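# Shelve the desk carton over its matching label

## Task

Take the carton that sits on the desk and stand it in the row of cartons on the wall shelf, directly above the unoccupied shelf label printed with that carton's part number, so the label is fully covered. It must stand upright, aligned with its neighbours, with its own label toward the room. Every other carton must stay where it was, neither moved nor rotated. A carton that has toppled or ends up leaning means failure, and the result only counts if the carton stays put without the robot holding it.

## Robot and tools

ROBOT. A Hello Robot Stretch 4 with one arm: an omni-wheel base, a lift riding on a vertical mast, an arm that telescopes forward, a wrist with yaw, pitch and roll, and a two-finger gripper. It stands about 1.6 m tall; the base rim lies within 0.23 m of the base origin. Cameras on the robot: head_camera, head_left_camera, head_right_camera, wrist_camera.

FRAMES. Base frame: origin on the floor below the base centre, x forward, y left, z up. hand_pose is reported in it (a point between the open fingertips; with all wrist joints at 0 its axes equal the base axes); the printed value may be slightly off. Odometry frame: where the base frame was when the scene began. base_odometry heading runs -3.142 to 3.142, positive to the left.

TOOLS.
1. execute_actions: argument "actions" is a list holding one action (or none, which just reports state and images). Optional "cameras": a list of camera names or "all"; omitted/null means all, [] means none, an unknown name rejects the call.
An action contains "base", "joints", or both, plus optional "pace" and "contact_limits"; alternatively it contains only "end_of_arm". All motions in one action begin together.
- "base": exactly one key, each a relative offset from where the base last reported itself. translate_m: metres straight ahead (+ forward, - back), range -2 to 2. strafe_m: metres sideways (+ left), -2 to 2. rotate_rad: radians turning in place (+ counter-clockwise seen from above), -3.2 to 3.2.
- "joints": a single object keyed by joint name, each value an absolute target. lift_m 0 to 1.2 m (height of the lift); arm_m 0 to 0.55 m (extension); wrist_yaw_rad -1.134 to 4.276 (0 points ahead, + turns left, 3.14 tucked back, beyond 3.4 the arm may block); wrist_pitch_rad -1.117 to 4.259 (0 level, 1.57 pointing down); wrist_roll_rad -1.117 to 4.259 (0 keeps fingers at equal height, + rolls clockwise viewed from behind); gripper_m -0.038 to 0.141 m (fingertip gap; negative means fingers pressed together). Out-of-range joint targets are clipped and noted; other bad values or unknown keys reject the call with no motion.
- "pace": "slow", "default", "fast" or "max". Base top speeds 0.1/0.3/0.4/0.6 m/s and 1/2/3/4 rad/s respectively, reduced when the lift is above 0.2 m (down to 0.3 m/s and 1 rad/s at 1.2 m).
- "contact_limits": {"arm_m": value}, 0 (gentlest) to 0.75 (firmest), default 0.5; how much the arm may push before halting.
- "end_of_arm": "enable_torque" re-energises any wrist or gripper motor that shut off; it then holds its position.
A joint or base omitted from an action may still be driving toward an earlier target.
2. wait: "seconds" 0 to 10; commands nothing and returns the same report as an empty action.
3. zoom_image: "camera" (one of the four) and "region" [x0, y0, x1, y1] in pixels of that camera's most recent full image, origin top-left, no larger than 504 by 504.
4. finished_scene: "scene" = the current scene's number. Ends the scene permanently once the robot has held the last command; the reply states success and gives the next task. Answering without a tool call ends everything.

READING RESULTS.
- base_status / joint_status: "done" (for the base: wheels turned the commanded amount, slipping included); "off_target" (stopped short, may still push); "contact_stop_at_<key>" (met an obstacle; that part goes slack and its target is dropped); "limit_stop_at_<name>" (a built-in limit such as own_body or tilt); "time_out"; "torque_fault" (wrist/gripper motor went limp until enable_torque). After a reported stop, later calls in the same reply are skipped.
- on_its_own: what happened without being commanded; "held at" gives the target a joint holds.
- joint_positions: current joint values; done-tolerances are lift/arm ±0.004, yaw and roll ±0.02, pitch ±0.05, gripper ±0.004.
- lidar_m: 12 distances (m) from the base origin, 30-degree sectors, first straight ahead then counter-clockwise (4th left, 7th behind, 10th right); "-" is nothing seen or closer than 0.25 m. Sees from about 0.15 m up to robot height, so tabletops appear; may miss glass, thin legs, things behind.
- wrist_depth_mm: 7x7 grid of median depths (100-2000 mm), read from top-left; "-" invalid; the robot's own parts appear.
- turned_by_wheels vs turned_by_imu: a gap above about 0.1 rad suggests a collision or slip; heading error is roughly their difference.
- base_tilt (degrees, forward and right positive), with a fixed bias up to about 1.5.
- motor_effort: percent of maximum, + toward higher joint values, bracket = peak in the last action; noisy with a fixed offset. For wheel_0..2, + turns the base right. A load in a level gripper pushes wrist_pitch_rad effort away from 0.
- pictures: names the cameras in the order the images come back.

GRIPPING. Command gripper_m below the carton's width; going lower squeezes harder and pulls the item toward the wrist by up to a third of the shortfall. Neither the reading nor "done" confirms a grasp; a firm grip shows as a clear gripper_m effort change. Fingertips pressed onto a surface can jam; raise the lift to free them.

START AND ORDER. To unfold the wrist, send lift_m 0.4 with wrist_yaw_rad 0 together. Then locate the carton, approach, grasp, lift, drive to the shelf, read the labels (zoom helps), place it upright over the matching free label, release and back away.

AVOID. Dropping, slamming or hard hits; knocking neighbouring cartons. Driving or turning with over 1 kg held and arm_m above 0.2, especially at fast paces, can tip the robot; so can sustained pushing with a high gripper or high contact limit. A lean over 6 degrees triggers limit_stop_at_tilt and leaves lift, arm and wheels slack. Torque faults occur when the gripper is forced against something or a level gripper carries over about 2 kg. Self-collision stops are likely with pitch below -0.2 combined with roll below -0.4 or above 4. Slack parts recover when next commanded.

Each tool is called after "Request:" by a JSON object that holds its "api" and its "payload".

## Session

Request:
{"api": "execute_actions", "payload": {"actions": [{"joints":{"lift_m":0.7,"wrist_yaw_rad":0,"gripper_m":0.141}}]}}

Scene clock: 2.73 s.
base_odometry: x=+0.000 y=+0.000 heading=+0.000 (m, m, rad; odometry frame)
turned_by_wheels: +0.000 (rad since the last result)
turned_by_imu: +0.000 (rad since the last result)
base_tilt: forward=-0.6 right=+0.7 (deg)
lidar_m: 1.77 1.78 2.14 1.86 1.86 2.50 1.87 1.89 1.63 1.46 1.45 1.73
base_status: not commanded
joint_positions: lift_m=+0.700 arm_m=+0.001 wrist_yaw_rad=+0.000 wrist_pitch_rad=+0.017 wrist_roll_rad=+0.000 gripper_m=+0.141
joint_status: all done
motor_effort: lift_m=+20(19) arm_m=-1(1) wrist_yaw_rad=-2(8) wrist_pitch_rad=-7(7) wrist_roll_rad=+0(1) gripper_m=+1(3) wheel_0=+0(1) wheel_1=+1(0) wheel_2=-1(1) (%)
hand_pose: x=+0.4606 y=-0.0873 z=+0.8732 quat_wxyz=(+1.000, +0.000, +0.008, +0.000) (m; base frame)
wrist_depth_mm: - - - - - 1863 1464 / - - - - - 1863 1366 / - - - - - 1863 1397 / - - - - - 1756 1366 / - 1983 - - - 1661 1308 / - - - - 214 1661 1308 / 1661 1808 - - - 1576 1255
pictures: head_camera, head_left_camera, head_right_camera, wrist_camera
Images, in order (width x height): head_camera 420x560, head_left_camera 420x672, head_right_camera 420x672, wrist_camera 616x392.

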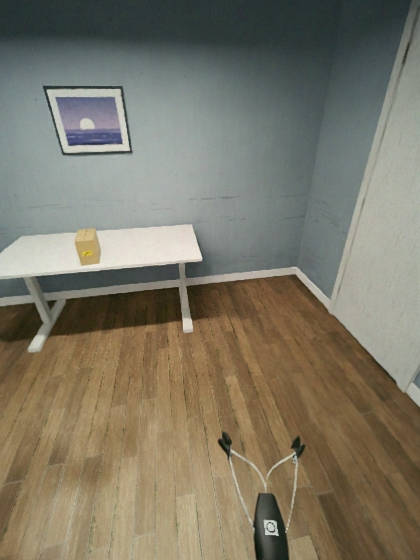

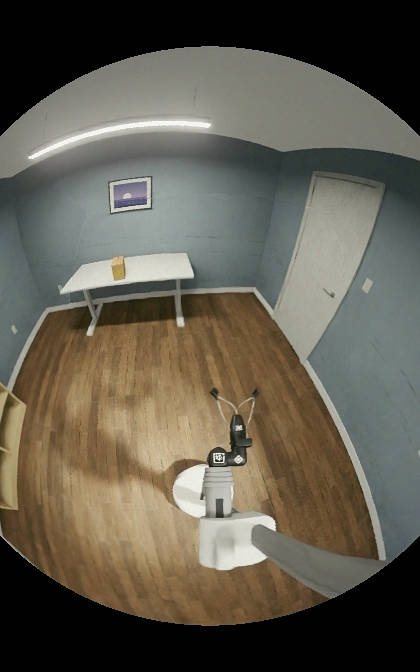

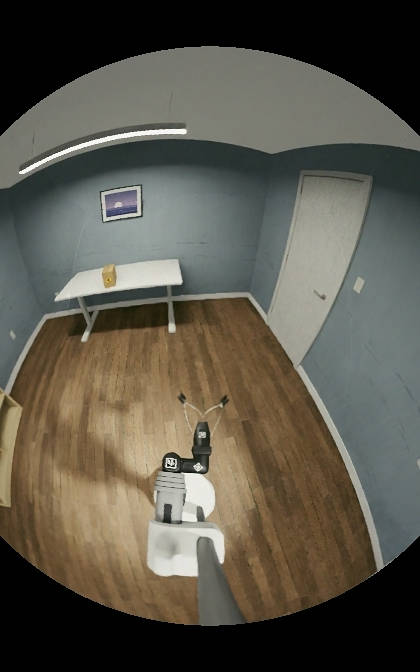

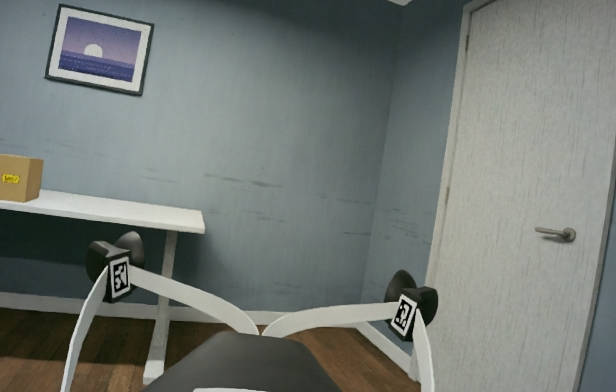

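Request:
{"api": "execute_actions", "payload": {"actions": [{"base":{"rotate_rad":0.42}}], "cameras": []}}

Request:
{"api": "execute_actions", "payload": {"actions": [{"base":{"translate_m":0.9},"joints":{"lift_m":0.8}}], "cameras": ["head_camera","wrist_camera"]}}

Scene clock: 6.87 s.
base_odometry: x=+0.000 y=+0.000 heading=+0.419 (m, m, rad; odometry frame)
turned_by_wheels: +0.419 (rad since the last result)
turned_by_imu: +0.412 (rad since the last result)
base_tilt: forward=-0.7 right=+0.7 (deg)
lidar_m: 1.78 2.04 1.87 1.87 2.55 1.91 1.89 1.74 1.48 1.45 1.60 1.79
base_status: done
joint_positions: lift_m=+0.700 arm_m=+0.001 wrist_yaw_rad=+0.000 wrist_pitch_rad=+0.017 wrist_roll_rad=+0.000 gripper_m=+0.141
joint_status: not commanded
motor_effort: lift_m=+20(20) arm_m=-1(1) wrist_yaw_rad=-1(2) wrist_pitch_rad=-6(5) wrist_roll_rad=-3(2) gripper_m=+0(2) wheel_0=-3(8) wheel_1=-5(12) wheel_2=-3(11) (%)
hand_pose: x=+0.4606 y=-0.0874 z=+0.8733 quat_wxyz=(+1.000, +0.000, +0.008, +0.000) (m; base frame)
wrist_depth_mm: - - - - - - - / - - - - - - - / - - - - - - - / - - - - - - - / - - - - - - - / - - - - 213 - - / 1618 1708 - 1921 - - -
pictures: none
No camera images: the call's "cameras" was empty. Leave "cameras" out to get every camera's image.

Scene clock: 11.37 s.
base_odometry: x=+0.822 y=+0.367 heading=+0.420 (m, m, rad; odometry frame)
turned_by_wheels: +0.001 (rad since the last result)
turned_by_imu: +0.000 (rad since the last result)
base_tilt: forward=-0.6 right=+0.7 (deg)
lidar_m: 0.87 0.99 2.12 1.71 1.93 2.83 3.03 1.98 1.63 1.57 1.81 0.88
base_status: done
joint_positions: lift_m=+0.800 arm_m=+0.001 wrist_yaw_rad=+0.000 wrist_pitch_rad=+0.017 wrist_roll_rad=+0.000 gripper_m=+0.141
joint_status: all done
motor_effort: lift_m=+19(21) arm_m=-1(1) wrist_yaw_rad=-1(1) wrist_pitch_rad=-6(7) wrist_roll_rad=-1(0) gripper_m=-1(2) wheel_0=+3(12) wheel_1=+6(11) wheel_2=-1(13) (%)
hand_pose: x=+0.4606 y=-0.0874 z=+0.9733 quat_wxyz=(+1.000, +0.000, +0.008, +0.000) (m; base frame)
wrist_depth_mm: 1661 1576 1576 1499 1430 1464 1430 / 1618 1576 1576 1537 1464 1464 1397 / 1661 1576 1576 1576 1499 1464 1464 / 1618 1576 1499 1499 1464 1430 1430 / 1138 759 1537 1499 1464 1464 1430 / 809 723 788 976 213 1464 1464 / 1576 1618 - 691 715 1397 1430
pictures: head_camera, wrist_camera
Images, in order (width x height): head_camera 420x560, wrist_camera 616x392.

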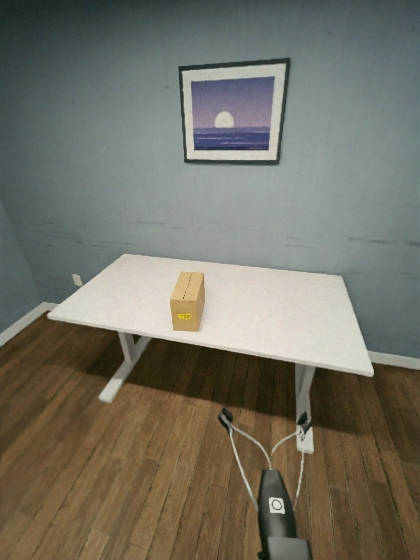

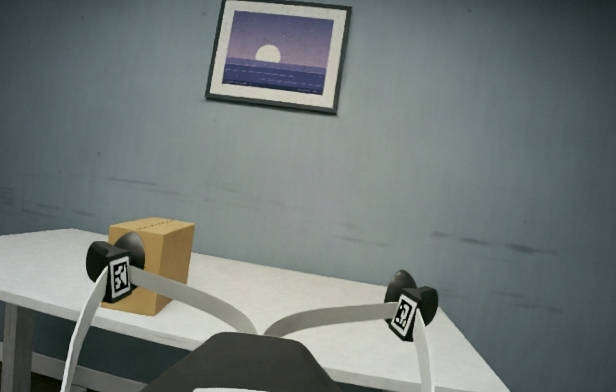

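Request:
{"api": "execute_actions", "payload": {"actions": [{"base":{"rotate_rad":-0.11},"joints":{"lift_m":0.66}}], "cameras": []}}

Request:
{"api": "execute_actions", "payload": {"actions": [{"base":{"strafe_m":0.38}}], "cameras": []}}

Request:
{"api": "execute_actions", "payload": {"actions": [{"base":{"translate_m":0.2},"joints":{"arm_m":0.15}}], "cameras": ["head_camera","wrist_camera"]}}

Scene clock: 20.27 s.
base_odometry: x=+0.822 y=+0.367 heading=+0.311 (m, m, rad; odometry frame)
turned_by_wheels: -0.109 (rad since the last result)
turned_by_imu: -0.108 (rad since the last result)
base_tilt: forward=-0.7 right=+0.8 (deg)
lidar_m: 0.88 0.98 1.46 1.71 1.84 2.88 3.07 2.13 1.64 1.60 1.72 0.93
base_status: done
joint_positions: lift_m=+0.660 arm_m=+0.001 wrist_yaw_rad=+0.000 wrist_pitch_rad=+0.017 wrist_roll_rad=+0.000 gripper_m=+0.141
joint_status: all done
motor_effort: lift_m=+15(17) arm_m=-1(1) wrist_yaw_rad=+0(1) wrist_pitch_rad=-6(6) wrist_roll_rad=-1(3) gripper_m=-1(1) wheel_0=+4(12) wheel_1=+6(11) wheel_2=+2(9) (%)
hand_pose: x=+0.4606 y=-0.0874 z=+0.8337 quat_wxyz=(+1.000, +0.000, +0.008, +0.000) (m; base frame)
wrist_depth_mm: 1464 1499 1499 1464 1499 1499 1499 / 1499 1464 1499 1499 1537 1499 1537 / 1499 1499 1576 1537 1537 1576 1576 / 723 842 1537 1537 1537 1537 1537 / 723 676 878 1098 1499 1499 1464 / 1464 1537 1537 668 213 1537 1499 / 1464 1499 - 1255 1499 1537 1537
pictures: none
No camera images: the call's "cameras" was empty. Leave "cameras" out to get every camera's image.

Scene clock: 22.87 s.
base_odometry: x=+0.706 y=+0.728 heading=+0.311 (m, m, rad; odometry frame)
turned_by_wheels: +0.000 (rad since the last result)
turned_by_imu: +0.001 (rad since the last result)
base_tilt: forward=-0.6 right=+0.7 (deg)
lidar_m: 0.90 1.02 1.78 1.32 1.43 2.70 3.02 2.63 2.05 1.98 2.14 0.96
base_status: done
joint_positions: lift_m=+0.660 arm_m=+0.001 wrist_yaw_rad=+0.000 wrist_pitch_rad=+0.017 wrist_roll_rad=+0.000 gripper_m=+0.141
joint_status: not commanded
motor_effort: lift_m=+15(15) arm_m=-1(1) wrist_yaw_rad=+0(0) wrist_pitch_rad=-7(6) wrist_roll_rad=+0(1) gripper_m=-1(0) wheel_0=-1(13) wheel_1=+5(13) wheel_2=+0(1) (%)
hand_pose: x=+0.4606 y=-0.0874 z=+0.8337 quat_wxyz=(+1.000, +0.000, +0.008, +0.000) (m; base frame)
wrist_depth_mm: 1499 1499 1537 1499 1537 1537 1576 / 1464 1537 1537 1499 1537 1537 1537 / 1576 1576 1537 1499 1576 1576 1537 / 1537 1537 1537 1499 1537 1537 1537 / 1078 715 759 931 1430 1537 1576 / 1537 1576 1576 715 213 878 1042 / 1281 1537 - 1499 1537 1537 1537
pictures: none
No camera images: the call's "cameras" was empty. Leave "cameras" out to get every camera's image.

Scene clock: 24.93 s.
base_odometry: x=+0.896 y=+0.789 heading=+0.311 (m, m, rad; odometry frame)
turned_by_wheels: +0.001 (rad since the last result)
turned_by_imu: +0.000 (rad since the last result)
base_tilt: forward=-0.6 right=+0.7 (deg)
lidar_m: 0.73 0.76 1.77 1.32 1.43 2.72 3.23 2.67 2.09 1.96 0.97 0.76
base_status: done
joint_positions: lift_m=+0.660 arm_m=+0.149 wrist_yaw_rad=+0.000 wrist_pitch_rad=+0.016 wrist_roll_rad=+0.000 gripper_m=+0.141
joint_status: all done
motor_effort: lift_m=+15(15) arm_m=+6(5) wrist_yaw_rad=+0(0) wrist_pitch_rad=-5(6) wrist_roll_rad=-2(0) gripper_m=+1(0) wheel_0=+3(5) wheel_1=+7(10) wheel_2=-3(12) (%)
hand_pose: x=+0.6082 y=-0.0874 z=+0.8337 quat_wxyz=(+1.000, +0.000, +0.008, +0.000) (m; base frame)
wrist_depth_mm: 1160 1182 1182 1138 1138 1205 1182 / 1138 1182 1160 1205 1160 1182 1229 / 1160 1160 1182 1160 1205 1182 1182 / 1182 1182 410 415 1160 1205 1229 / 615 609 413 418 1160 1205 1205 / 389 379 402 415 213 699 798 / 1182 1182 - 370 389 436 477
pictures: head_camera, wrist_camera
Images, in order (width x height): head_camera 420x560, wrist_camera 616x392.

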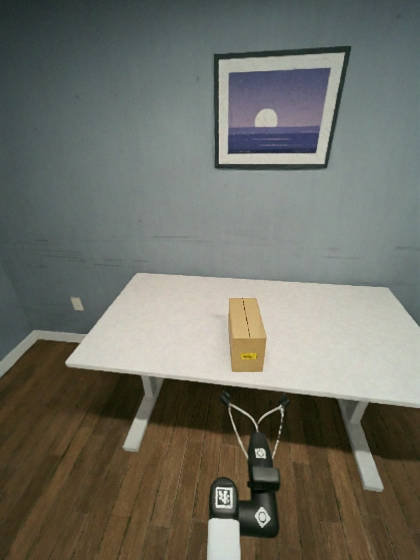

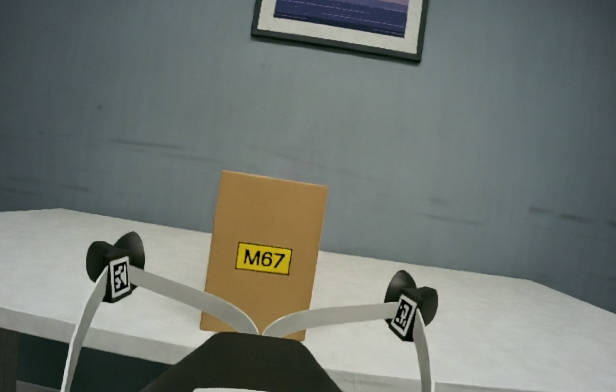

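Request:
{"api": "execute_actions", "payload": {"actions": [{"joints":{"arm_m":0.29,"lift_m":0.635}}], "cameras": ["wrist_camera"]}}

Scene clock: 28.90 s.
base_odometry: x=+0.896 y=+0.789 heading=+0.311 (m, m, rad; odometry frame)
turned_by_wheels: +0.000 (rad since the last result)
turned_by_imu: -0.001 (rad since the last result)
base_tilt: forward=-0.6 right=+0.7 (deg)
lidar_m: 0.72 0.79 1.76 1.32 1.42 2.67 3.22 2.67 2.06 1.98 0.98 0.75
base_status: not commanded
joint_positions: lift_m=+0.635 arm_m=+0.289 wrist_yaw_rad=+0.000 wrist_pitch_rad=+0.016 wrist_roll_rad=+0.000 gripper_m=+0.141
joint_status: all done
motor_effort: lift_m=+15(16) arm_m=+7(5) wrist_yaw_rad=-1(0) wrist_pitch_rad=-6(6) wrist_roll_rad=+0(1) gripper_m=+1(2) wheel_0=+3(3) wheel_1=+7(7) wheel_2=-3(3) (%)
hand_pose: x=+0.7482 y=-0.0874 z=+0.8087 quat_wxyz=(+1.000, +0.000, +0.008, +0.000) (m; base frame)
wrist_depth_mm: 1042 1025 1025 1060 1025 1042 1060 / 1025 1008 1025 1025 1025 1042 1060 / 1060 1025 266 1060 1025 1042 1060 / 1025 1042 264 271 1042 1025 1042 / 521 517 265 273 1078 1060 1060 / 330 322 263 272 213 591 661 / 247 263 - 286 330 370 404
pictures: wrist_camera
Images, in order (width x height): wrist_camera 616x392.

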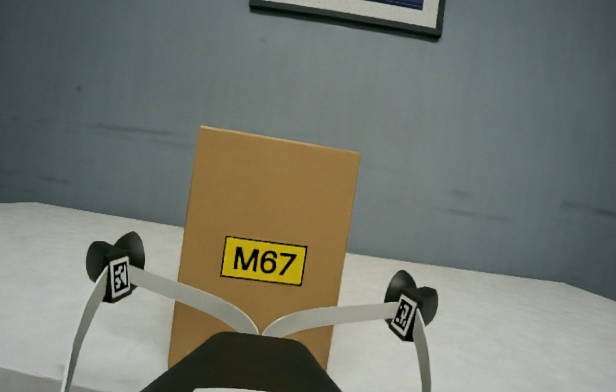

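Request:
{"api": "execute_actions", "payload": {"actions": [{"joints":{"arm_m":0.378}}], "cameras": ["wrist_camera"]}}

Request:
{"api": "execute_actions", "payload": {"actions": [{"joints":{"gripper_m":0.04}}], "cameras": []}}

Request:
{"api": "execute_actions", "payload": {"actions": [{"joints":{"lift_m":0.69},"pace":"slow"}], "cameras": ["wrist_camera"]}}

Request:
{"api": "execute_actions", "payload": {"actions": [{"joints":{"arm_m":0.005},"base":{"translate_m":-0.3}}], "cameras": []}}

Request:
{"api": "execute_actions", "payload": {"actions": [{"base":{"rotate_rad":3.1},"pace":"slow"}]}}

Scene clock: 34.03 s.
base_odometry: x=+0.896 y=+0.789 heading=+0.311 (m, m, rad; odometry frame)
turned_by_wheels: +0.000 (rad since the last result)
turned_by_imu: -0.001 (rad since the last result)
base_tilt: forward=-0.6 right=+0.7 (deg)
lidar_m: 0.72 0.79 1.76 1.34 1.39 2.68 3.24 2.65 2.06 1.98 0.96 0.75
base_status: not commanded
joint_positions: lift_m=+0.635 arm_m=+0.377 wrist_yaw_rad=+0.000 wrist_pitch_rad=+0.016 wrist_roll_rad=+0.000 gripper_m=+0.141
joint_status: all done
motor_effort: lift_m=+15(15) arm_m=+6(6) wrist_yaw_rad=-1(1) wrist_pitch_rad=-6(5) wrist_roll_rad=-1(1) gripper_m=+2(3) wheel_0=+3(3) wheel_1=+7(7) wheel_2=-3(3) (%)
hand_pose: x=+0.8362 y=-0.0874 z=+0.8087 quat_wxyz=(+1.000, +0.000, +0.008, +0.000) (m; base frame)
wrist_depth_mm: 946 931 946 931 946 960 960 / 931 931 946 960 946 976 960 / 946 946 185 192 946 946 976 / 946 931 186 193 960 960 976 / 525 191 186 193 854 960 960 / 320 183 186 191 198 597 654 / 246 240 - 196 320 368 410
pictures: wrist_camera
Images, in order (width x height): wrist_camera 616x392.

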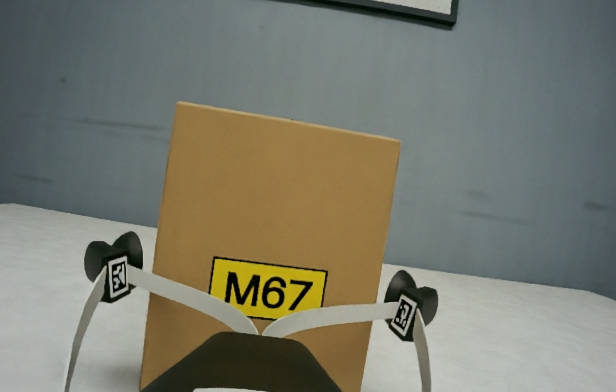

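Scene clock: 36.03 s.
base_odometry: x=+0.896 y=+0.789 heading=+0.311 (m, m, rad; odometry frame)
turned_by_wheels: +0.000 (rad since the last result)
turned_by_imu: +0.000 (rad since the last result)
base_tilt: forward=-0.7 right=+0.6 (deg)
lidar_m: 0.72 0.79 1.76 1.31 1.38 2.69 3.25 2.66 2.07 1.98 0.97 0.75
base_status: not commanded
joint_positions: lift_m=+0.635 arm_m=+0.377 wrist_yaw_rad=+0.000 wrist_pitch_rad=+0.016 wrist_roll_rad=+0.000 gripper_m=+0.041
joint_status: all done
motor_effort: lift_m=+15(15) arm_m=+6(7) wrist_yaw_rad=-1(1) wrist_pitch_rad=-7(5) wrist_roll_rad=+0(2) gripper_m=-22(26) wheel_0=+3(3) wheel_1=+7(7) wheel_2=-3(3) (%)
hand_pose: x=+0.8362 y=-0.0874 z=+0.8087 quat_wxyz=(+1.000, +0.000, +0.008, +0.000) (m; base frame)
wrist_depth_mm: 960 946 946 931 960 960 960 / 960 931 960 946 946 960 960 / 960 946 167 170 176 960 960 / 931 946 167 171 175 960 960 / 525 167 167 171 176 960 960 / 157 165 168 172 176 585 661 / 251 166 - 134 244 327 404
pictures: none
No camera images: the call's "cameras" was empty. Leave "cameras" out to get every camera's image.

Scene clock: 37.37 s.
base_odometry: x=+0.896 y=+0.789 heading=+0.311 (m, m, rad; odometry frame)
turned_by_wheels: +0.000 (rad since the last result)
turned_by_imu: +0.000 (rad since the last result)
base_tilt: forward=-0.7 right=+0.8 (deg)
lidar_m: 0.71 0.79 1.74 1.33 1.39 2.69 3.22 2.69 2.07 1.95 0.95 0.76
base_status: not commanded
joint_positions: lift_m=+0.690 arm_m=+0.377 wrist_yaw_rad=+0.000 wrist_pitch_rad=+0.018 wrist_roll_rad=+0.000 gripper_m=+0.041
joint_status: all done
motor_effort: lift_m=+21(22) arm_m=+7(6) wrist_yaw_rad=-2(1) wrist_pitch_rad=-11(10) wrist_roll_rad=-1(2) gripper_m=-23(23) wheel_0=+2(3) wheel_1=+7(7) wheel_2=-3(3) (%)
hand_pose: x=+0.8362 y=-0.0874 z=+0.8628 quat_wxyz=(+1.000, +0.000, +0.009, +0.000) (m; base frame)
wrist_depth_mm: 946 931 946 946 931 960 946 / 931 931 946 946 976 946 960 / 931 931 168 172 178 931 960 / 946 931 168 173 177 960 960 / 715 172 168 173 177 946 960 / 157 166 167 172 175 798 917 / 343 166 - 133 301 452 549
pictures: wrist_camera
Images, in order (width x height): wrist_camera 616x392.

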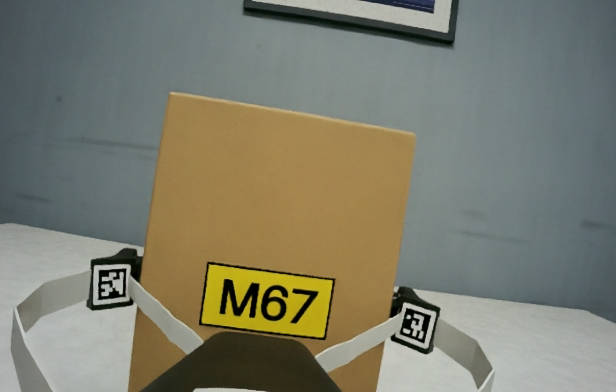

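Scene clock: 39.83 s.
base_odometry: x=+0.610 y=+0.698 heading=+0.311 (m, m, rad; odometry frame)
turned_by_wheels: -0.001 (rad since the last result)
turned_by_imu: -0.001 (rad since the last result)
base_tilt: forward=-0.7 right=+0.7 (deg)
lidar_m: 0.40 1.12 1.78 1.32 1.44 2.72 2.92 2.65 2.05 1.98 2.12 0.41
base_status: done
joint_positions: lift_m=+0.690 arm_m=+0.006 wrist_yaw_rad=+0.000 wrist_pitch_rad=+0.018 wrist_roll_rad=+0.000 gripper_m=+0.041
joint_status: all done
motor_effort: lift_m=+21(21) arm_m=-7(5) wrist_yaw_rad=+1(3) wrist_pitch_rad=-11(12) wrist_roll_rad=-1(1) gripper_m=-23(24) wheel_0=-3(8) wheel_1=-7(10) wheel_2=+2(12) (%)
hand_pose: x=+0.4655 y=-0.0875 z=+0.8627 quat_wxyz=(+1.000, +0.000, +0.009, +0.000) (m; base frame)
wrist_depth_mm: 1661 1618 1661 1618 1661 1576 1661 / 1618 1618 1618 1618 1708 1618 1661 / 1618 1618 167 172 177 1618 1618 / 1708 1708 168 172 177 1708 1661 / 960 172 168 172 177 1661 1708 / 156 166 168 172 176 976 1661 / 1537 166 - 133 917 1430 1661
pictures: none
No camera images: the call's "cameras" was empty. Leave "cameras" out to get every camera's image.

Scene clock: 44.20 s.
base_odometry: x=+0.610 y=+0.698 heading=-2.874 (m, m, rad; odometry frame)
turned_by_wheels: +3.099 (rad since the last result)
turned_by_imu: +3.050 (rad since the last result)
base_tilt: forward=-0.7 right=+0.7 (deg)
lidar_m: 0.38 2.76 2.06 1.97 2.07 1.05 1.03 1.10 1.82 1.32 1.42 0.41
base_status: done
joint_positions: lift_m=+0.690 arm_m=+0.006 wrist_yaw_rad=+0.000 wrist_pitch_rad=+0.018 wrist_roll_rad=+0.000 gripper_m=+0.041
joint_status: not commanded
motor_effort: lift_m=+21(21) arm_m=-6(7) wrist_yaw_rad=-2(2) wrist_pitch_rad=-10(10) wrist_roll_rad=-1(1) gripper_m=-25(25) wheel_0=-5(8) wheel_1=-6(12) wheel_2=-4(8) (%)
hand_pose: x=+0.4655 y=-0.0874 z=+0.8627 quat_wxyz=(+1.000, +0.000, +0.009, +0.000) (m; base frame)
wrist_depth_mm: - - - - - - - / - - - - - - - / - - 168 173 177 - - / - - 168 172 177 - - / - 172 168 173 177 - - / 157 166 168 172 176 - - / 1576 165 - 133 1078 - -
pictures: head_camera, head_left_camera, head_right_camera, wrist_camera
Images, in order (width x height): head_camera 420x560, head_left_camera 420x672, head_right_camera 420x672, wrist_camera 616x392.

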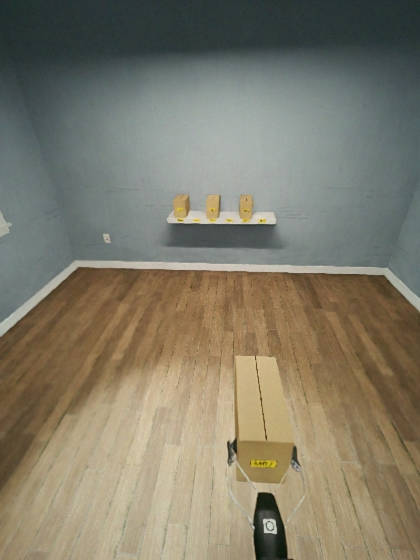

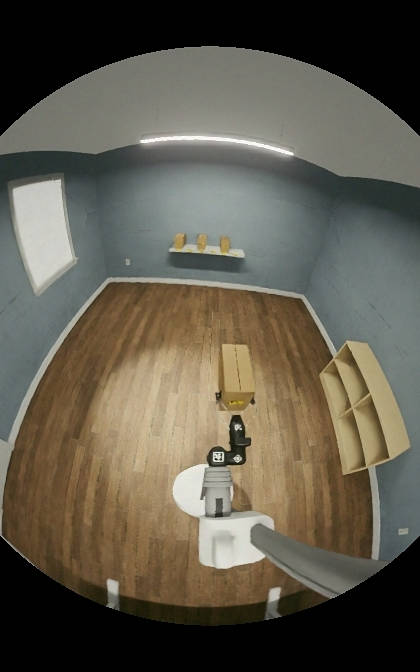

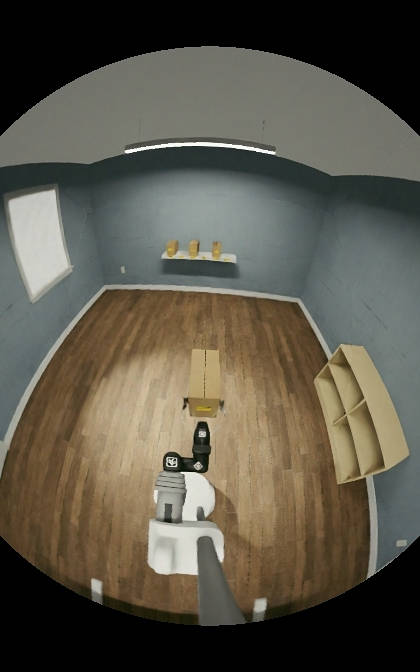

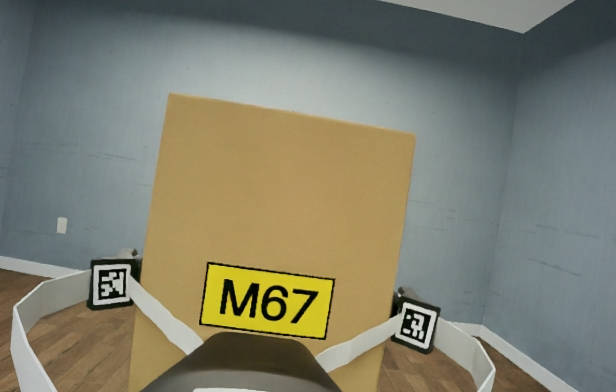

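Request:
{"api": "execute_actions", "payload": {"actions": [{"base":{"translate_m":1.8},"pace":"fast"}], "cameras": ["head_camera","wrist_camera"]}}

Request:
{"api": "zoom_image", "payload": {"camera": "head_camera", "region": [80,240,400,380]}}

Scene clock: 52.60 s.
base_odometry: x=-1.125 y=+0.220 heading=-2.873 (m, m, rad; odometry frame)
turned_by_wheels: +0.001 (rad since the last result)
turned_by_imu: -0.001 (rad since the last result)
base_tilt: forward=-0.7 right=+0.7 (deg)
lidar_m: 0.37 0.91 1.66 1.89 2.04 2.79 3.73 1.97 1.54 1.80 1.53 0.42
base_status: done
joint_positions: lift_m=+0.690 arm_m=+0.006 wrist_yaw_rad=+0.000 wrist_pitch_rad=+0.018 wrist_roll_rad=+0.000 gripper_m=+0.041
joint_status: not commanded
motor_effort: lift_m=+20(21) arm_m=-7(6) wrist_yaw_rad=-1(1) wrist_pitch_rad=-11(11) wrist_roll_rad=-1(1) gripper_m=-24(24) wheel_0=+2(10) wheel_1=+6(11) wheel_2=-2(14) (%)
hand_pose: x=+0.4655 y=-0.0874 z=+0.8627 quat_wxyz=(+1.000, +0.000, +0.009, +0.000) (m; base frame)
wrist_depth_mm: 842 866 878 878 904 931 931 / 854 878 878 904 904 917 931 / 854 866 168 172 177 917 931 / 798 621 168 172 177 946 931 / 691 172 168 172 177 946 946 / 157 165 167 172 176 946 960 / 854 166 - 134 549 931 960
pictures: head_camera, wrist_camera
Images, in order (width x height): head_camera 420x560, wrist_camera 616x392.

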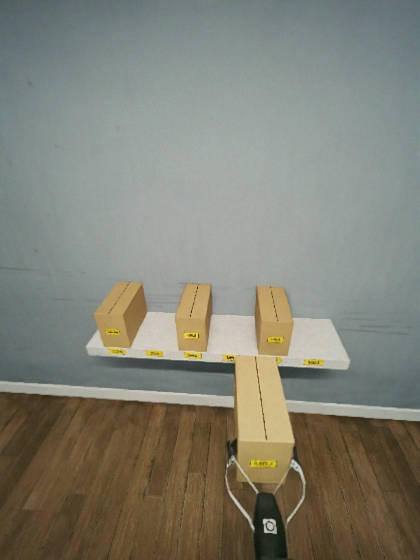

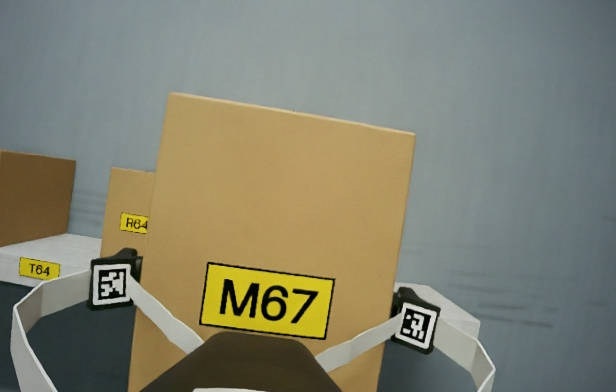

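Region (80, 240, 400, 380) of head_camera's 420x560 image, scaled by 1.575, with more detail than that image has; it fills the top 220 rows of this view, and the rest is white.

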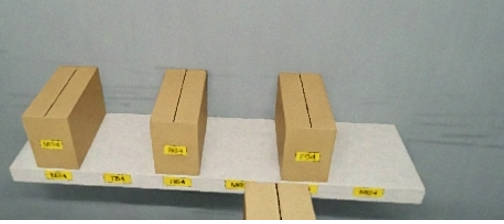

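Request:
{"api": "execute_actions", "payload": {"actions": [{"base":{"rotate_rad":-0.025},"joints":{"lift_m":0.6}}], "cameras": []}}

Request:
{"api": "execute_actions", "payload": {"actions": [{"base":{"strafe_m":0.105}}], "cameras": ["head_camera","wrist_camera"]}}

Request:
{"api": "zoom_image", "payload": {"camera": "head_camera", "region": [200,320,380,390]}}

Scene clock: 57.57 s.
base_odometry: x=-1.125 y=+0.220 heading=-2.897 (m, m, rad; odometry frame)
turned_by_wheels: -0.024 (rad since the last result)
turned_by_imu: -0.024 (rad since the last result)
base_tilt: forward=-0.7 right=+0.7 (deg)
lidar_m: 0.41 0.89 1.63 1.89 2.02 2.79 3.75 2.02 1.55 1.80 1.54 0.42
base_status: done
joint_positions: lift_m=+0.600 arm_m=+0.006 wrist_yaw_rad=+0.000 wrist_pitch_rad=+0.018 wrist_roll_rad=+0.000 gripper_m=+0.041
joint_status: all done
motor_effort: lift_m=+15(19) arm_m=-7(6) wrist_yaw_rad=+0(0) wrist_pitch_rad=-10(11) wrist_roll_rad=-1(0) gripper_m=-21(22) wheel_0=+5(5) wheel_1=+5(9) wheel_2=+4(4) (%)
hand_pose: x=+0.4655 y=-0.0875 z=+0.7732 quat_wxyz=(+1.000, +0.000, +0.009, +0.000) (m; base frame)
wrist_depth_mm: 820 842 878 891 891 946 931 / 854 866 891 891 917 946 946 / 820 615 169 173 177 946 960 / 741 621 168 172 177 946 960 / 842 171 168 172 178 960 991 / 156 166 168 171 176 946 976 / 866 165 - 134 554 960 976
pictures: none
No camera images: the call's "cameras" was empty. Leave "cameras" out to get every camera's image.

Scene clock: 59.07 s.
base_odometry: x=-1.100 y=+0.118 heading=-2.897 (m, m, rad; odometry frame)
turned_by_wheels: +0.000 (rad since the last result)
turned_by_imu: +0.000 (rad since the last result)
base_tilt: forward=-0.7 right=+0.8 (deg)
lidar_m: 0.40 0.92 1.61 1.80 1.89 2.62 3.29 2.12 1.64 1.90 1.58 0.41
base_status: done
joint_positions: lift_m=+0.600 arm_m=+0.006 wrist_yaw_rad=+0.000 wrist_pitch_rad=+0.018 wrist_roll_rad=+0.000 gripper_m=+0.041
joint_status: not commanded
motor_effort: lift_m=+15(15) arm_m=-7(7) wrist_yaw_rad=+0(1) wrist_pitch_rad=-12(11) wrist_roll_rad=+0(0) gripper_m=-24(26) wheel_0=-2(8) wheel_1=+3(13) wheel_2=+0(3) (%)
hand_pose: x=+0.4655 y=-0.0874 z=+0.7732 quat_wxyz=(+1.000, +0.000, +0.009, +0.000) (m; base frame)
wrist_depth_mm: 854 866 866 891 917 931 960 / 866 866 891 904 917 946 960 / 634 866 168 173 178 946 960 / 627 809 169 172 177 960 960 / 854 171 168 173 177 946 976 / 157 166 167 172 176 946 960 / 878 165 - 133 180 946 976
pictures: head_camera, wrist_camera
Images, in order (width x height): head_camera 420x560, wrist_camera 616x392.

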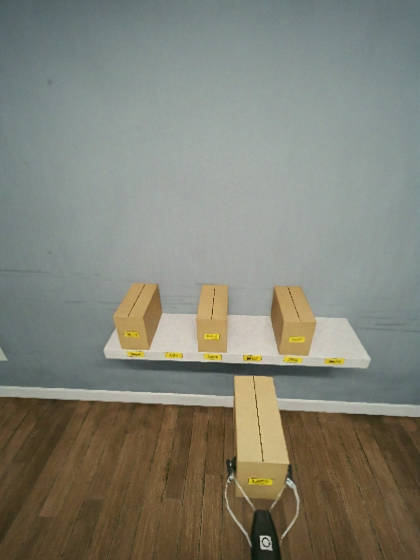

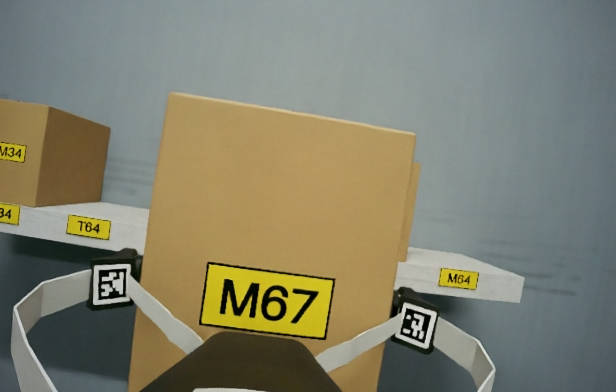

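Region (200, 320, 380, 390) of head_camera's 420x560 image, scaled by 2.800, with more detail than that image has.

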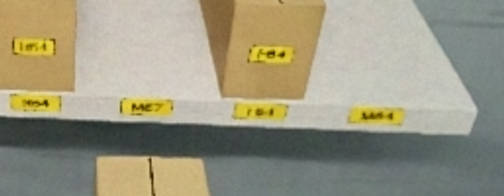

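Request:
{"api": "execute_actions", "payload": {"actions": [{"base":{"strafe_m":-0.012},"joints":{"lift_m":0.73}}], "cameras": []}}

Request:
{"api": "execute_actions", "payload": {"actions": [{"joints":{"arm_m":0.36}}], "cameras": ["head_camera","wrist_camera"]}}

Scene clock: 64.17 s.
base_odometry: x=-1.102 y=+0.130 heading=-2.897 (m, m, rad; odometry frame)
turned_by_wheels: +0.000 (rad since the last result)
turned_by_imu: -0.001 (rad since the last result)
base_tilt: forward=-0.6 right=+0.7 (deg)
lidar_m: 0.38 0.89 1.62 1.80 1.90 2.66 3.70 2.10 1.65 1.90 1.59 0.42
base_status: done
joint_positions: lift_m=+0.730 arm_m=+0.006 wrist_yaw_rad=+0.000 wrist_pitch_rad=+0.018 wrist_roll_rad=+0.000 gripper_m=+0.041
joint_status: all done
motor_effort: lift_m=+21(22) arm_m=-7(7) wrist_yaw_rad=-2(0) wrist_pitch_rad=-11(11) wrist_roll_rad=-1(2) gripper_m=-24(24) wheel_0=+4(1) wheel_1=-6(13) wheel_2=+0(0) (%)
hand_pose: x=+0.4655 y=-0.0874 z=+0.9027 quat_wxyz=(+1.000, +0.000, +0.009, +0.000) (m; base frame)
wrist_depth_mm: 854 854 878 904 904 946 946 / 854 866 891 891 946 931 960 / 854 878 168 173 177 946 960 / 732 866 168 173 176 960 976 / 683 172 168 172 176 946 960 / 156 166 168 172 176 946 960 / 866 166 - 133 421 683 976
pictures: none
No camera images: the call's "cameras" was empty. Leave "cameras" out to get every camera's image.

Scene clock: 66.33 s.
base_odometry: x=-1.102 y=+0.130 heading=-2.897 (m, m, rad; odometry frame)
turned_by_wheels: +0.000 (rad since the last result)
turned_by_imu: +0.000 (rad since the last result)
base_tilt: forward=-0.6 right=+0.7 (deg)
lidar_m: 0.76 0.90 1.62 1.80 1.91 2.63 3.72 2.14 1.65 1.89 1.57 0.89
base_status: not commanded
joint_positions: lift_m=+0.730 arm_m=+0.359 wrist_yaw_rad=+0.000 wrist_pitch_rad=+0.018 wrist_roll_rad=+0.000 gripper_m=+0.041
joint_status: all done
motor_effort: lift_m=+21(21) arm_m=+7(10) wrist_yaw_rad=+0(0) wrist_pitch_rad=-10(12) wrist_roll_rad=-1(1) gripper_m=-24(24) wheel_0=+4(4) wheel_1=-6(6) wheel_2=+0(0) (%)
hand_pose: x=+0.8182 y=-0.0874 z=+0.9028 quat_wxyz=(+1.000, +0.000, +0.009, +0.000) (m; base frame)
wrist_depth_mm: 504 512 530 539 554 559 574 / 512 521 530 539 559 564 569 / 508 521 168 172 177 569 574 / 508 384 168 173 177 569 580 / 271 171 168 173 177 564 580 / 156 166 168 172 176 300 580 / 272 166 - 133 238 298 585
pictures: head_camera, wrist_camera
Images, in order (width x height): head_camera 420x560, wrist_camera 616x392.

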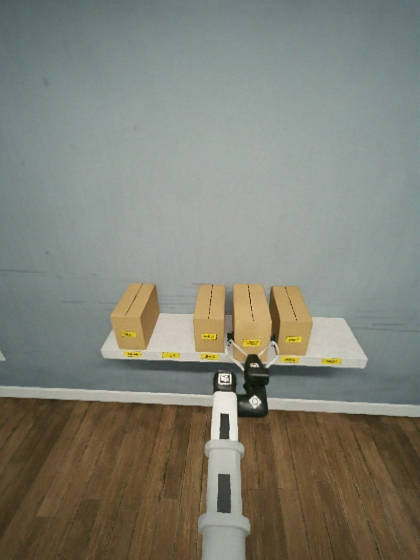

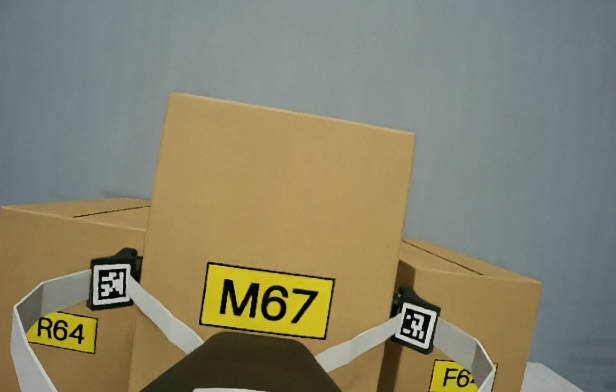

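Request:
{"api": "execute_actions", "payload": {"actions": [{"joints":{"arm_m":0.425,"lift_m":0.69},"pace":"slow"}], "cameras": ["wrist_camera"]}}

Scene clock: 72.27 s.
base_odometry: x=-1.102 y=+0.130 heading=-2.897 (m, m, rad; odometry frame)
turned_by_wheels: +0.000 (rad since the last result)
turned_by_imu: -0.001 (rad since the last result)
base_tilt: forward=-0.7 right=+0.7 (deg)
lidar_m: 0.81 0.91 1.62 1.80 1.89 2.64 3.71 2.13 1.63 1.88 1.57 0.91
base_status: not commanded
joint_positions: lift_m=+0.690 arm_m=+0.424 wrist_yaw_rad=+0.000 wrist_pitch_rad=+0.018 wrist_roll_rad=+0.000 gripper_m=+0.041
joint_status: all done
motor_effort: lift_m=+15(21) arm_m=+7(5) wrist_yaw_rad=-2(1) wrist_pitch_rad=-10(10) wrist_roll_rad=+0(0) gripper_m=-24(24) wheel_0=+4(4) wheel_1=-6(6) wheel_2=+0(0) (%)
hand_pose: x=+0.8832 y=-0.0874 z=+0.8633 quat_wxyz=(+1.000, +0.000, +0.009, +0.000) (m; base frame)
wrist_depth_mm: 445 449 459 473 484 496 508 / 442 452 466 473 488 492 504 / 449 452 167 172 177 496 504 / 208 211 168 173 176 500 508 / 207 172 168 172 177 230 235 / 156 166 168 171 177 231 235 / 208 166 - 134 209 232 236
pictures: wrist_camera
Images, in order (width x height): wrist_camera 616x392.

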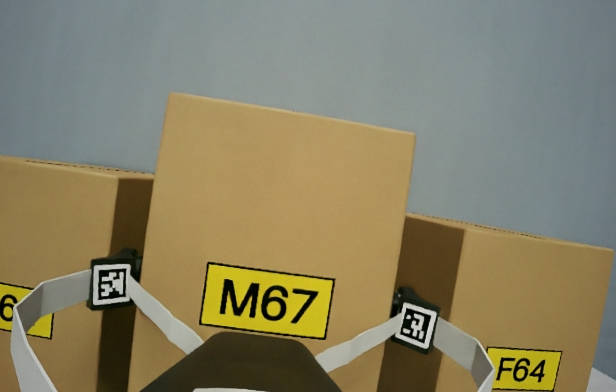

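Request:
{"api": "execute_actions", "payload": {"actions": [{"base":{"strafe_m":-0.011},"pace":"slow"}], "cameras": []}}

Request:
{"api": "execute_actions", "payload": {"actions": [{"joints":{"arm_m":0.458,"lift_m":0.665},"pace":"slow"}], "cameras": ["wrist_camera"]}}

Scene clock: 76.47 s.
base_odometry: x=-1.105 y=+0.140 heading=-2.897 (m, m, rad; odometry frame)
turned_by_wheels: +0.000 (rad since the last result)
turned_by_imu: -0.001 (rad since the last result)
base_tilt: forward=-0.7 right=+0.7 (deg)
lidar_m: 0.79 0.90 1.58 1.81 1.92 2.69 3.70 2.14 1.62 1.89 1.59 0.89
base_status: done
joint_positions: lift_m=+0.690 arm_m=+0.424 wrist_yaw_rad=+0.000 wrist_pitch_rad=+0.018 wrist_roll_rad=+0.000 gripper_m=+0.041
joint_status: not commanded
motor_effort: lift_m=+15(15) arm_m=+7(7) wrist_yaw_rad=-2(0) wrist_pitch_rad=-9(10) wrist_roll_rad=-2(1) gripper_m=-21(24) wheel_0=+3(11) wheel_1=-6(11) wheel_2=+0(1) (%)
hand_pose: x=+0.8832 y=-0.0874 z=+0.8633 quat_wxyz=(+1.000, +0.000, +0.009, +0.000) (m; base frame)
wrist_depth_mm: 445 452 462 469 484 492 496 / 442 455 459 473 484 496 504 / 449 455 169 173 177 496 504 / 206 222 168 173 177 496 504 / 207 171 168 172 176 230 235 / 156 165 167 172 176 229 235 / 210 166 - 133 181 230 236
pictures: none
No camera images: the call's "cameras" was empty. Leave "cameras" out to get every camera's image.

Scene clock: 77.90 s.
base_odometry: x=-1.105 y=+0.140 heading=-2.897 (m, m, rad; odometry frame)
turned_by_wheels: +0.000 (rad since the last result)
turned_by_imu: +0.000 (rad since the last result)
base_tilt: forward=-0.6 right=+0.7 (deg)
lidar_m: 0.85 0.89 1.58 1.81 1.94 2.68 3.73 2.11 1.63 1.90 1.58 0.90
base_status: not commanded
joint_positions: lift_m=+0.665 arm_m=+0.457 wrist_yaw_rad=+0.000 wrist_pitch_rad=+0.018 wrist_roll_rad=+0.000 gripper_m=+0.041
joint_status: all done
motor_effort: lift_m=+15(15) arm_m=+6(5) wrist_yaw_rad=-1(1) wrist_pitch_rad=-10(9) wrist_roll_rad=-2(1) gripper_m=-23(22) wheel_0=+3(3) wheel_1=-6(6) wheel_2=+0(0) (%)
hand_pose: x=+0.9162 y=-0.0874 z=+0.8383 quat_wxyz=(+1.000, +0.000, +0.009, +0.000) (m; base frame)
wrist_depth_mm: 415 421 430 442 445 455 469 / 415 421 427 442 449 459 469 / 175 249 168 173 177 459 469 / 175 220 168 173 177 222 473 / 176 171 168 172 177 196 198 / 156 166 168 172 176 196 198 / 193 166 - 134 199 196 -
pictures: wrist_camera
Images, in order (width x height): wrist_camera 616x392.

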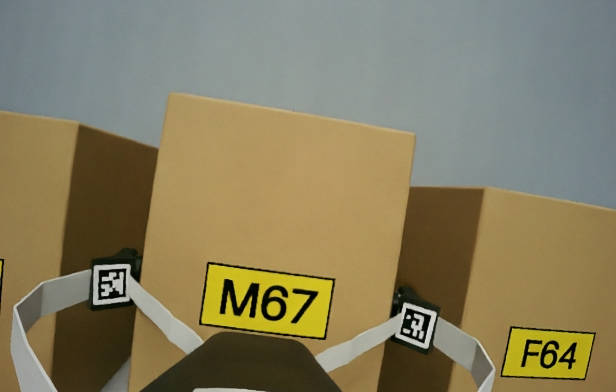

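Request:
{"api": "execute_actions", "payload": {"actions": [{"joints":{"lift_m":0.646},"pace":"slow"}], "cameras": ["wrist_camera"]}}

Scene clock: 80.90 s.
base_odometry: x=-1.105 y=+0.140 heading=-2.897 (m, m, rad; odometry frame)
turned_by_wheels: +0.000 (rad since the last result)
turned_by_imu: +0.000 (rad since the last result)
base_tilt: forward=-0.6 right=+0.6 (deg)
lidar_m: 0.84 0.90 1.63 1.81 1.92 2.67 3.71 2.13 1.64 1.89 1.59 0.86
base_status: not commanded
joint_positions: lift_m=+0.646 arm_m=+0.457 wrist_yaw_rad=+0.000 wrist_pitch_rad=+0.017 wrist_roll_rad=+0.000 gripper_m=+0.041
joint_status: all done
motor_effort: lift_m=+14(15) arm_m=+7(7) wrist_yaw_rad=+0(1) wrist_pitch_rad=-7(11) wrist_roll_rad=-1(2) gripper_m=-24(23) wheel_0=+3(3) wheel_1=-6(6) wheel_2=+0(0) (%)
hand_pose: x=+0.9162 y=-0.0874 z=+0.8196 quat_wxyz=(+1.000, +0.000, +0.008, +0.000) (m; base frame)
wrist_depth_mm: 413 421 427 436 449 459 466 / 176 421 427 445 449 452 466 / 174 224 166 170 175 455 469 / 175 220 167 171 175 196 197 / 176 172 168 172 175 196 198 / 156 165 168 172 176 196 198 / 193 227 - 134 199 196 -
pictures: wrist_camera
Images, in order (width x height): wrist_camera 616x392.

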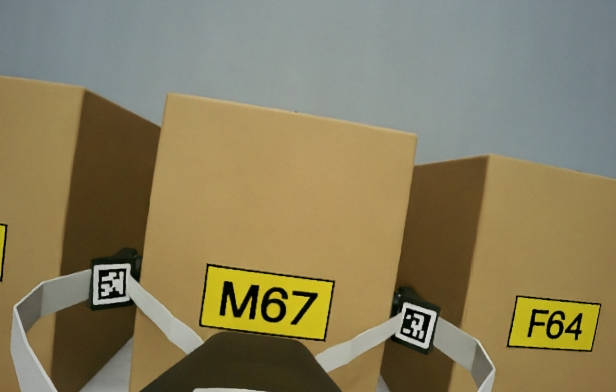

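Request:
{"api": "execute_actions", "payload": {"actions": [{"joints":{"gripper_m":0.135}}], "cameras": []}}

Request:
{"api": "execute_actions", "payload": {"actions": [{"joints":{"arm_m":0.2}}], "cameras": ["head_camera","wrist_camera"]}}

Scene clock: 87.13 s.
base_odometry: x=-1.105 y=+0.140 heading=-2.897 (m, m, rad; odometry frame)
turned_by_wheels: +0.000 (rad since the last result)
turned_by_imu: -0.001 (rad since the last result)
base_tilt: forward=-0.6 right=+0.7 (deg)
lidar_m: 0.84 0.91 1.61 1.82 1.92 2.68 3.72 2.15 1.60 1.87 1.59 0.88
base_status: not commanded
joint_positions: lift_m=+0.646 arm_m=+0.457 wrist_yaw_rad=+0.000 wrist_pitch_rad=+0.016 wrist_roll_rad=+0.000 gripper_m=+0.135
joint_status: all done
motor_effort: lift_m=+14(14) arm_m=+7(6) wrist_yaw_rad=+0(3) wrist_pitch_rad=-6(6) wrist_roll_rad=-2(0) gripper_m=+2(21) wheel_0=+3(3) wheel_1=-5(6) wheel_2=+0(0) (%)
hand_pose: x=+0.9161 y=-0.0875 z=+0.8198 quat_wxyz=(+1.000, +0.000, +0.008, +0.000) (m; base frame)
wrist_depth_mm: 415 421 430 442 452 459 466 / 177 424 430 442 445 462 469 / 174 227 187 191 452 462 473 / 175 220 187 191 259 196 196 / 176 189 188 192 262 196 198 / 176 185 188 191 204 198 199 / 178 229 - 193 265 196 -
pictures: none
No camera images: the call's "cameras" was empty. Leave "cameras" out to get every camera's image.

Scene clock: 89.03 s.
base_odometry: x=-1.105 y=+0.140 heading=-2.897 (m, m, rad; odometry frame)
turned_by_wheels: +0.000 (rad since the last result)
turned_by_imu: +0.000 (rad since the last result)
base_tilt: forward=-0.7 right=+0.7 (deg)
lidar_m: 0.85 0.90 1.61 1.80 1.89 2.69 3.72 2.14 1.63 1.87 1.58 0.88
base_status: not commanded
joint_positions: lift_m=+0.646 arm_m=+0.201 wrist_yaw_rad=+0.000 wrist_pitch_rad=+0.017 wrist_roll_rad=+0.000 gripper_m=+0.135
joint_status: all done
motor_effort: lift_m=+14(14) arm_m=-7(4) wrist_yaw_rad=+0(2) wrist_pitch_rad=-6(7) wrist_roll_rad=-2(0) gripper_m=-1(1) wheel_0=+4(3) wheel_1=-5(5) wheel_2=+0(0) (%)
hand_pose: x=+0.6605 y=-0.0874 z=+0.8197 quat_wxyz=(+1.000, +0.000, +0.008, +0.000) (m; base frame)
wrist_depth_mm: 661 676 691 707 707 723 741 / 661 668 691 707 715 732 741 / 661 427 691 699 723 732 741 / 661 427 445 452 455 723 759 / 480 211 442 455 455 741 759 / 421 424 433 452 218 580 759 / 676 691 - 449 459 466 473
pictures: head_camera, wrist_camera
Images, in order (width x height): head_camera 420x560, wrist_camera 616x392.

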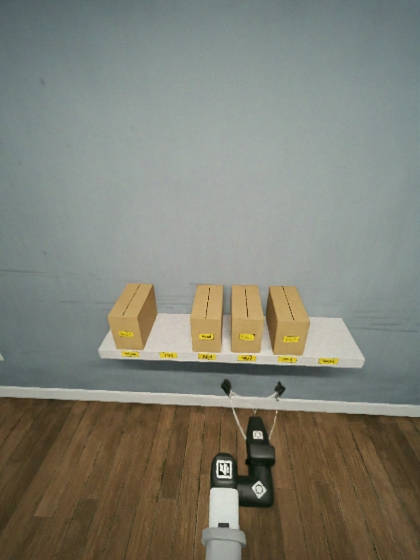

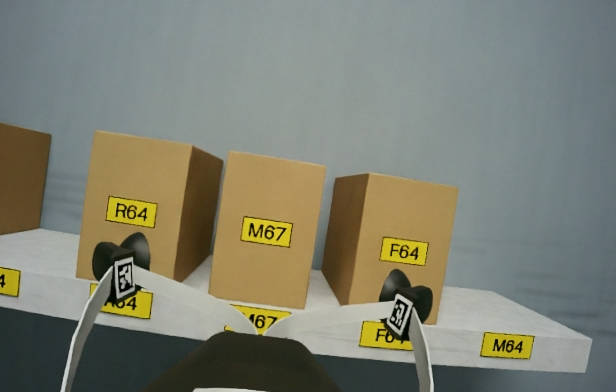

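Request:
{"api": "finished_scene", "payload": {"scene": 2}}

The scene is finished: the task was done.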